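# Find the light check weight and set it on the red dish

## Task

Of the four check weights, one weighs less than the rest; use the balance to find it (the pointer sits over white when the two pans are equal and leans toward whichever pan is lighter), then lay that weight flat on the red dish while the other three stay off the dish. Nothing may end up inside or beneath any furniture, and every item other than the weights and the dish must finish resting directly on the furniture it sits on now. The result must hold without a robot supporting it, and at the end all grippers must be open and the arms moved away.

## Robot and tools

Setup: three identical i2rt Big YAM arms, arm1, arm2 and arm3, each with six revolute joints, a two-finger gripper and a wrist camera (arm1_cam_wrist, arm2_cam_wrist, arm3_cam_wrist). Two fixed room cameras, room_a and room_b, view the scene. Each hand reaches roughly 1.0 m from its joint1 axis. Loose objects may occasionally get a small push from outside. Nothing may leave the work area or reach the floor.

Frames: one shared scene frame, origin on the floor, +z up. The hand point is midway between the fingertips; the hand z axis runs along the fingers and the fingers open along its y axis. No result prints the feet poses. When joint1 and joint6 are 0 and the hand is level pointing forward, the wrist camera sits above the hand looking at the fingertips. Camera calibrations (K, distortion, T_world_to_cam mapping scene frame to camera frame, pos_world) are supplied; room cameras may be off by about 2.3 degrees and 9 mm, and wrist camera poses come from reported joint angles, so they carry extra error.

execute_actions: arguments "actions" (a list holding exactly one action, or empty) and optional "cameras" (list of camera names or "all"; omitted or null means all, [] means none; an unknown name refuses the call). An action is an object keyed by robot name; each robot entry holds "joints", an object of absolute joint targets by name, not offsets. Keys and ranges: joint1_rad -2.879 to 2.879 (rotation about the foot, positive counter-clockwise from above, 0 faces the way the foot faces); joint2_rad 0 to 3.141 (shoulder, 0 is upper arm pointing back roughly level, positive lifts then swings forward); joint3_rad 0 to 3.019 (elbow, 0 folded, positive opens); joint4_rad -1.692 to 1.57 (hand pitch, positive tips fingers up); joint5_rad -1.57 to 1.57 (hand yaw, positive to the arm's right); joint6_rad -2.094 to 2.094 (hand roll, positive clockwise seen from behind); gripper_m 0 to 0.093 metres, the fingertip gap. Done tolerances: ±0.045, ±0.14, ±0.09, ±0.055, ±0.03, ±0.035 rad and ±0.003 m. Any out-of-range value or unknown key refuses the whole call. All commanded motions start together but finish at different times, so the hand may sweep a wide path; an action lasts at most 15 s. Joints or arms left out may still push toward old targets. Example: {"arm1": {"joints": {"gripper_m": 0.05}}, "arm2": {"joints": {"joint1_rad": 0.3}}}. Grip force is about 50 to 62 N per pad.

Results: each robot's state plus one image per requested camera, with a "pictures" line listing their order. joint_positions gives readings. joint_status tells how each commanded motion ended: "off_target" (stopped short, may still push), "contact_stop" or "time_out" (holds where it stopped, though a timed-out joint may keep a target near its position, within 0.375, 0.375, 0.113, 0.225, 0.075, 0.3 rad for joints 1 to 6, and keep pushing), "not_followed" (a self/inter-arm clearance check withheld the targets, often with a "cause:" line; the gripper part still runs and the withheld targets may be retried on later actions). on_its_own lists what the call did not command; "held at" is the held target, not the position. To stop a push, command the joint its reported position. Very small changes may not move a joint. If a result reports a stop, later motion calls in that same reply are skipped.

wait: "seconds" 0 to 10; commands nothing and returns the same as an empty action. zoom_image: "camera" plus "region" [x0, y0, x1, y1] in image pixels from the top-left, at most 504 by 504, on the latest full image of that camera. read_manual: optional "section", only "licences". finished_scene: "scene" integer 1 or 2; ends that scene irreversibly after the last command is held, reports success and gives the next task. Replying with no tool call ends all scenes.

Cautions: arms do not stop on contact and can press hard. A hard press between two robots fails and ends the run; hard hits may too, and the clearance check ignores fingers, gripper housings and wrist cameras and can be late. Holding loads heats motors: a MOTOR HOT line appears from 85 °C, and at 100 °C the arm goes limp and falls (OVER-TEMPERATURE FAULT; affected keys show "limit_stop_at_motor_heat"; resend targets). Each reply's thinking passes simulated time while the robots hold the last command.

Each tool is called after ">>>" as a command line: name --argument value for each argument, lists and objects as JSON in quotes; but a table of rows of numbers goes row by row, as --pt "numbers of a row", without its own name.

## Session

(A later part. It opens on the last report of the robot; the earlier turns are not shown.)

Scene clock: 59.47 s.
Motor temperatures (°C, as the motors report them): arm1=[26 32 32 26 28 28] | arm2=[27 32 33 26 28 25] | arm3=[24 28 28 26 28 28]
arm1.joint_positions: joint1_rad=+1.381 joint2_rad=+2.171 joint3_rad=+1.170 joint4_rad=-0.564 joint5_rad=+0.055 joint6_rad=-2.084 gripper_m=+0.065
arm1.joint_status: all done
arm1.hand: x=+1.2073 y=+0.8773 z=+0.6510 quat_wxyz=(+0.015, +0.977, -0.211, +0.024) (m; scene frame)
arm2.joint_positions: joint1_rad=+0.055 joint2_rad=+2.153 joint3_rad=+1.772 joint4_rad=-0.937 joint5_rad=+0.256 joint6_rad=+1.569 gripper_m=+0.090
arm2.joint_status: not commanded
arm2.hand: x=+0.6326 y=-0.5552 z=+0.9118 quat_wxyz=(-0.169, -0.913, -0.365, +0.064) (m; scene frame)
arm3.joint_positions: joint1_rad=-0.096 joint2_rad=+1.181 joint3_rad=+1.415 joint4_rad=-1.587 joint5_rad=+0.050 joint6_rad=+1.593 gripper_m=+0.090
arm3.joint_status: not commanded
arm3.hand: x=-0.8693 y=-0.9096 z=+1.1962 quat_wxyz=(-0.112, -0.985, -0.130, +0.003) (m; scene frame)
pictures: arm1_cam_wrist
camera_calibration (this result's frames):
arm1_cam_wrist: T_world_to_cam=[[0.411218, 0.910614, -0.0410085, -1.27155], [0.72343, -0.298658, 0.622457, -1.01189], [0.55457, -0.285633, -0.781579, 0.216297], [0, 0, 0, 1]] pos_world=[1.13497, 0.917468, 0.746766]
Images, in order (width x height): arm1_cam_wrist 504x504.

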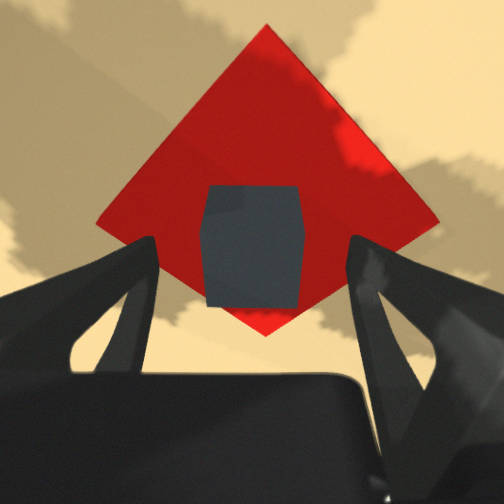

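>>> execute_actions --actions '[{"arm1":{"joints":{"gripper_m":0.092,"joint2_rad":1.78}}}]'

Scene clock: 60.87 s.
Motor temperatures (°C, as the motors report them): arm1=[26 32 32 26 28 28] | arm2=[27 32 33 26 28 25] | arm3=[24 28 28 26 28 28]
arm1.joint_positions: joint1_rad=+1.381 joint2_rad=+1.764 joint3_rad=+1.174 joint4_rad=-0.564 joint5_rad=+0.055 joint6_rad=-2.084 gripper_m=+0.092
arm1.joint_status: all done
arm1.hand: x=+1.2699 y=+0.9236 z=+0.8657 quat_wxyz=(-0.137, +0.955, -0.212, +0.159) (m; scene frame)
arm2.joint_positions: joint1_rad=+0.055 joint2_rad=+2.153 joint3_rad=+1.772 joint4_rad=-0.937 joint5_rad=+0.256 joint6_rad=+1.569 gripper_m=+0.090
arm2.joint_status: not commanded
arm2.hand: x=+0.6326 y=-0.5552 z=+0.9118 quat_wxyz=(-0.169, -0.913, -0.365, +0.064) (m; scene frame)
arm3.joint_positions: joint1_rad=-0.096 joint2_rad=+1.181 joint3_rad=+1.415 joint4_rad=-1.587 joint5_rad=+0.050 joint6_rad=+1.593 gripper_m=+0.090
arm3.joint_status: not commanded
arm3.hand: x=-0.8693 y=-0.9096 z=+1.1962 quat_wxyz=(-0.112, -0.985, -0.130, +0.003) (m; scene frame)
pictures: arm1_cam_wrist, arm2_cam_wrist, arm3_cam_wrist, room_a, room_b
camera_calibration (this result's frames):
arm1_cam_wrist: T_world_to_cam=[[0.365471, 0.877879, 0.30945, -1.5458], [0.496067, -0.464997, 0.733277, -0.830529], [0.787622, -0.114483, -0.60543, -0.243963], [0, 0, 0, 1]] pos_world=[1.1691, 0.942907, 0.939655]
arm2_cam_wrist: T_world_to_cam=[[-0.684504, 0.677421, -0.26936, 1.05719], [0.57792, 0.72946, 0.365918, -0.291462], [0.444368, 0.0948039, -0.890814, 0.707615], [0, 0, 0, 1]] pos_world=[0.577648, -0.570636, 1.02177]
arm3_cam_wrist: T_world_to_cam=[[-0.276017, 0.935644, -0.219966, 0.872622], [0.761751, 0.35251, 0.543574, 0.332768], [0.586132, -0.0175239, -0.810026, 1.58486], [0, 0, 0, 1]] pos_world=[-0.941567, -0.905995, 1.29484]
Images, in order (width x height): arm1_cam_wrist 504x504, arm2_cam_wrist 504x504, arm3_cam_wrist 504x504, room_a 504x504, room_b 504x504.

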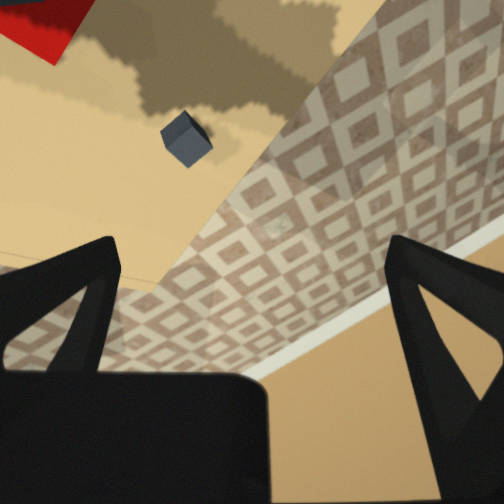

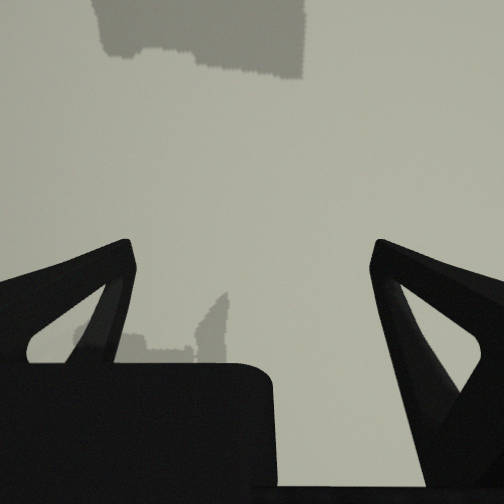

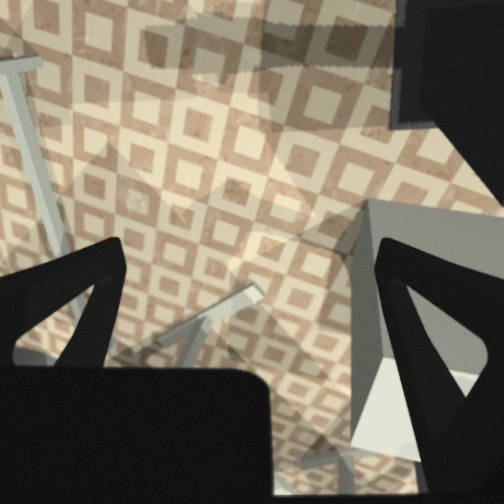

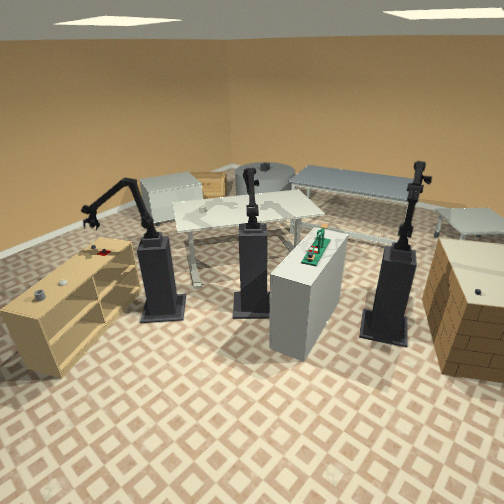

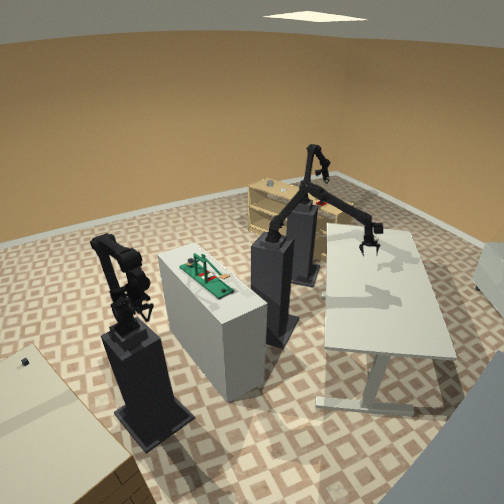

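>>> zoom_image --camera "room_a" --region '[70, 200, 150, 280]'

Region (70, 200, 150, 280) of room_a's 504x504 image, scaled by 6.300, with more detail than that image has.

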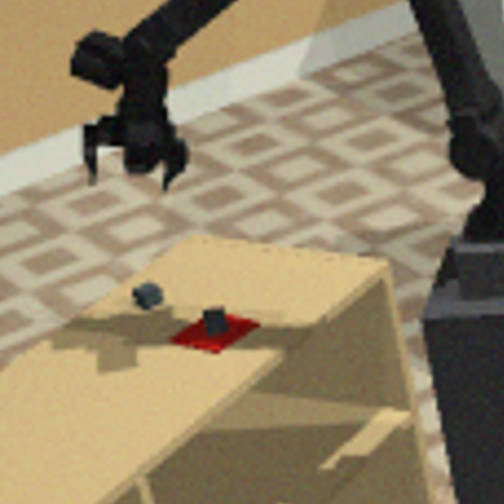

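The light cube is resting flat on the red dish and all three arms are clear.

>>> finished_scene --scene 2

The scene is finished: the task was done.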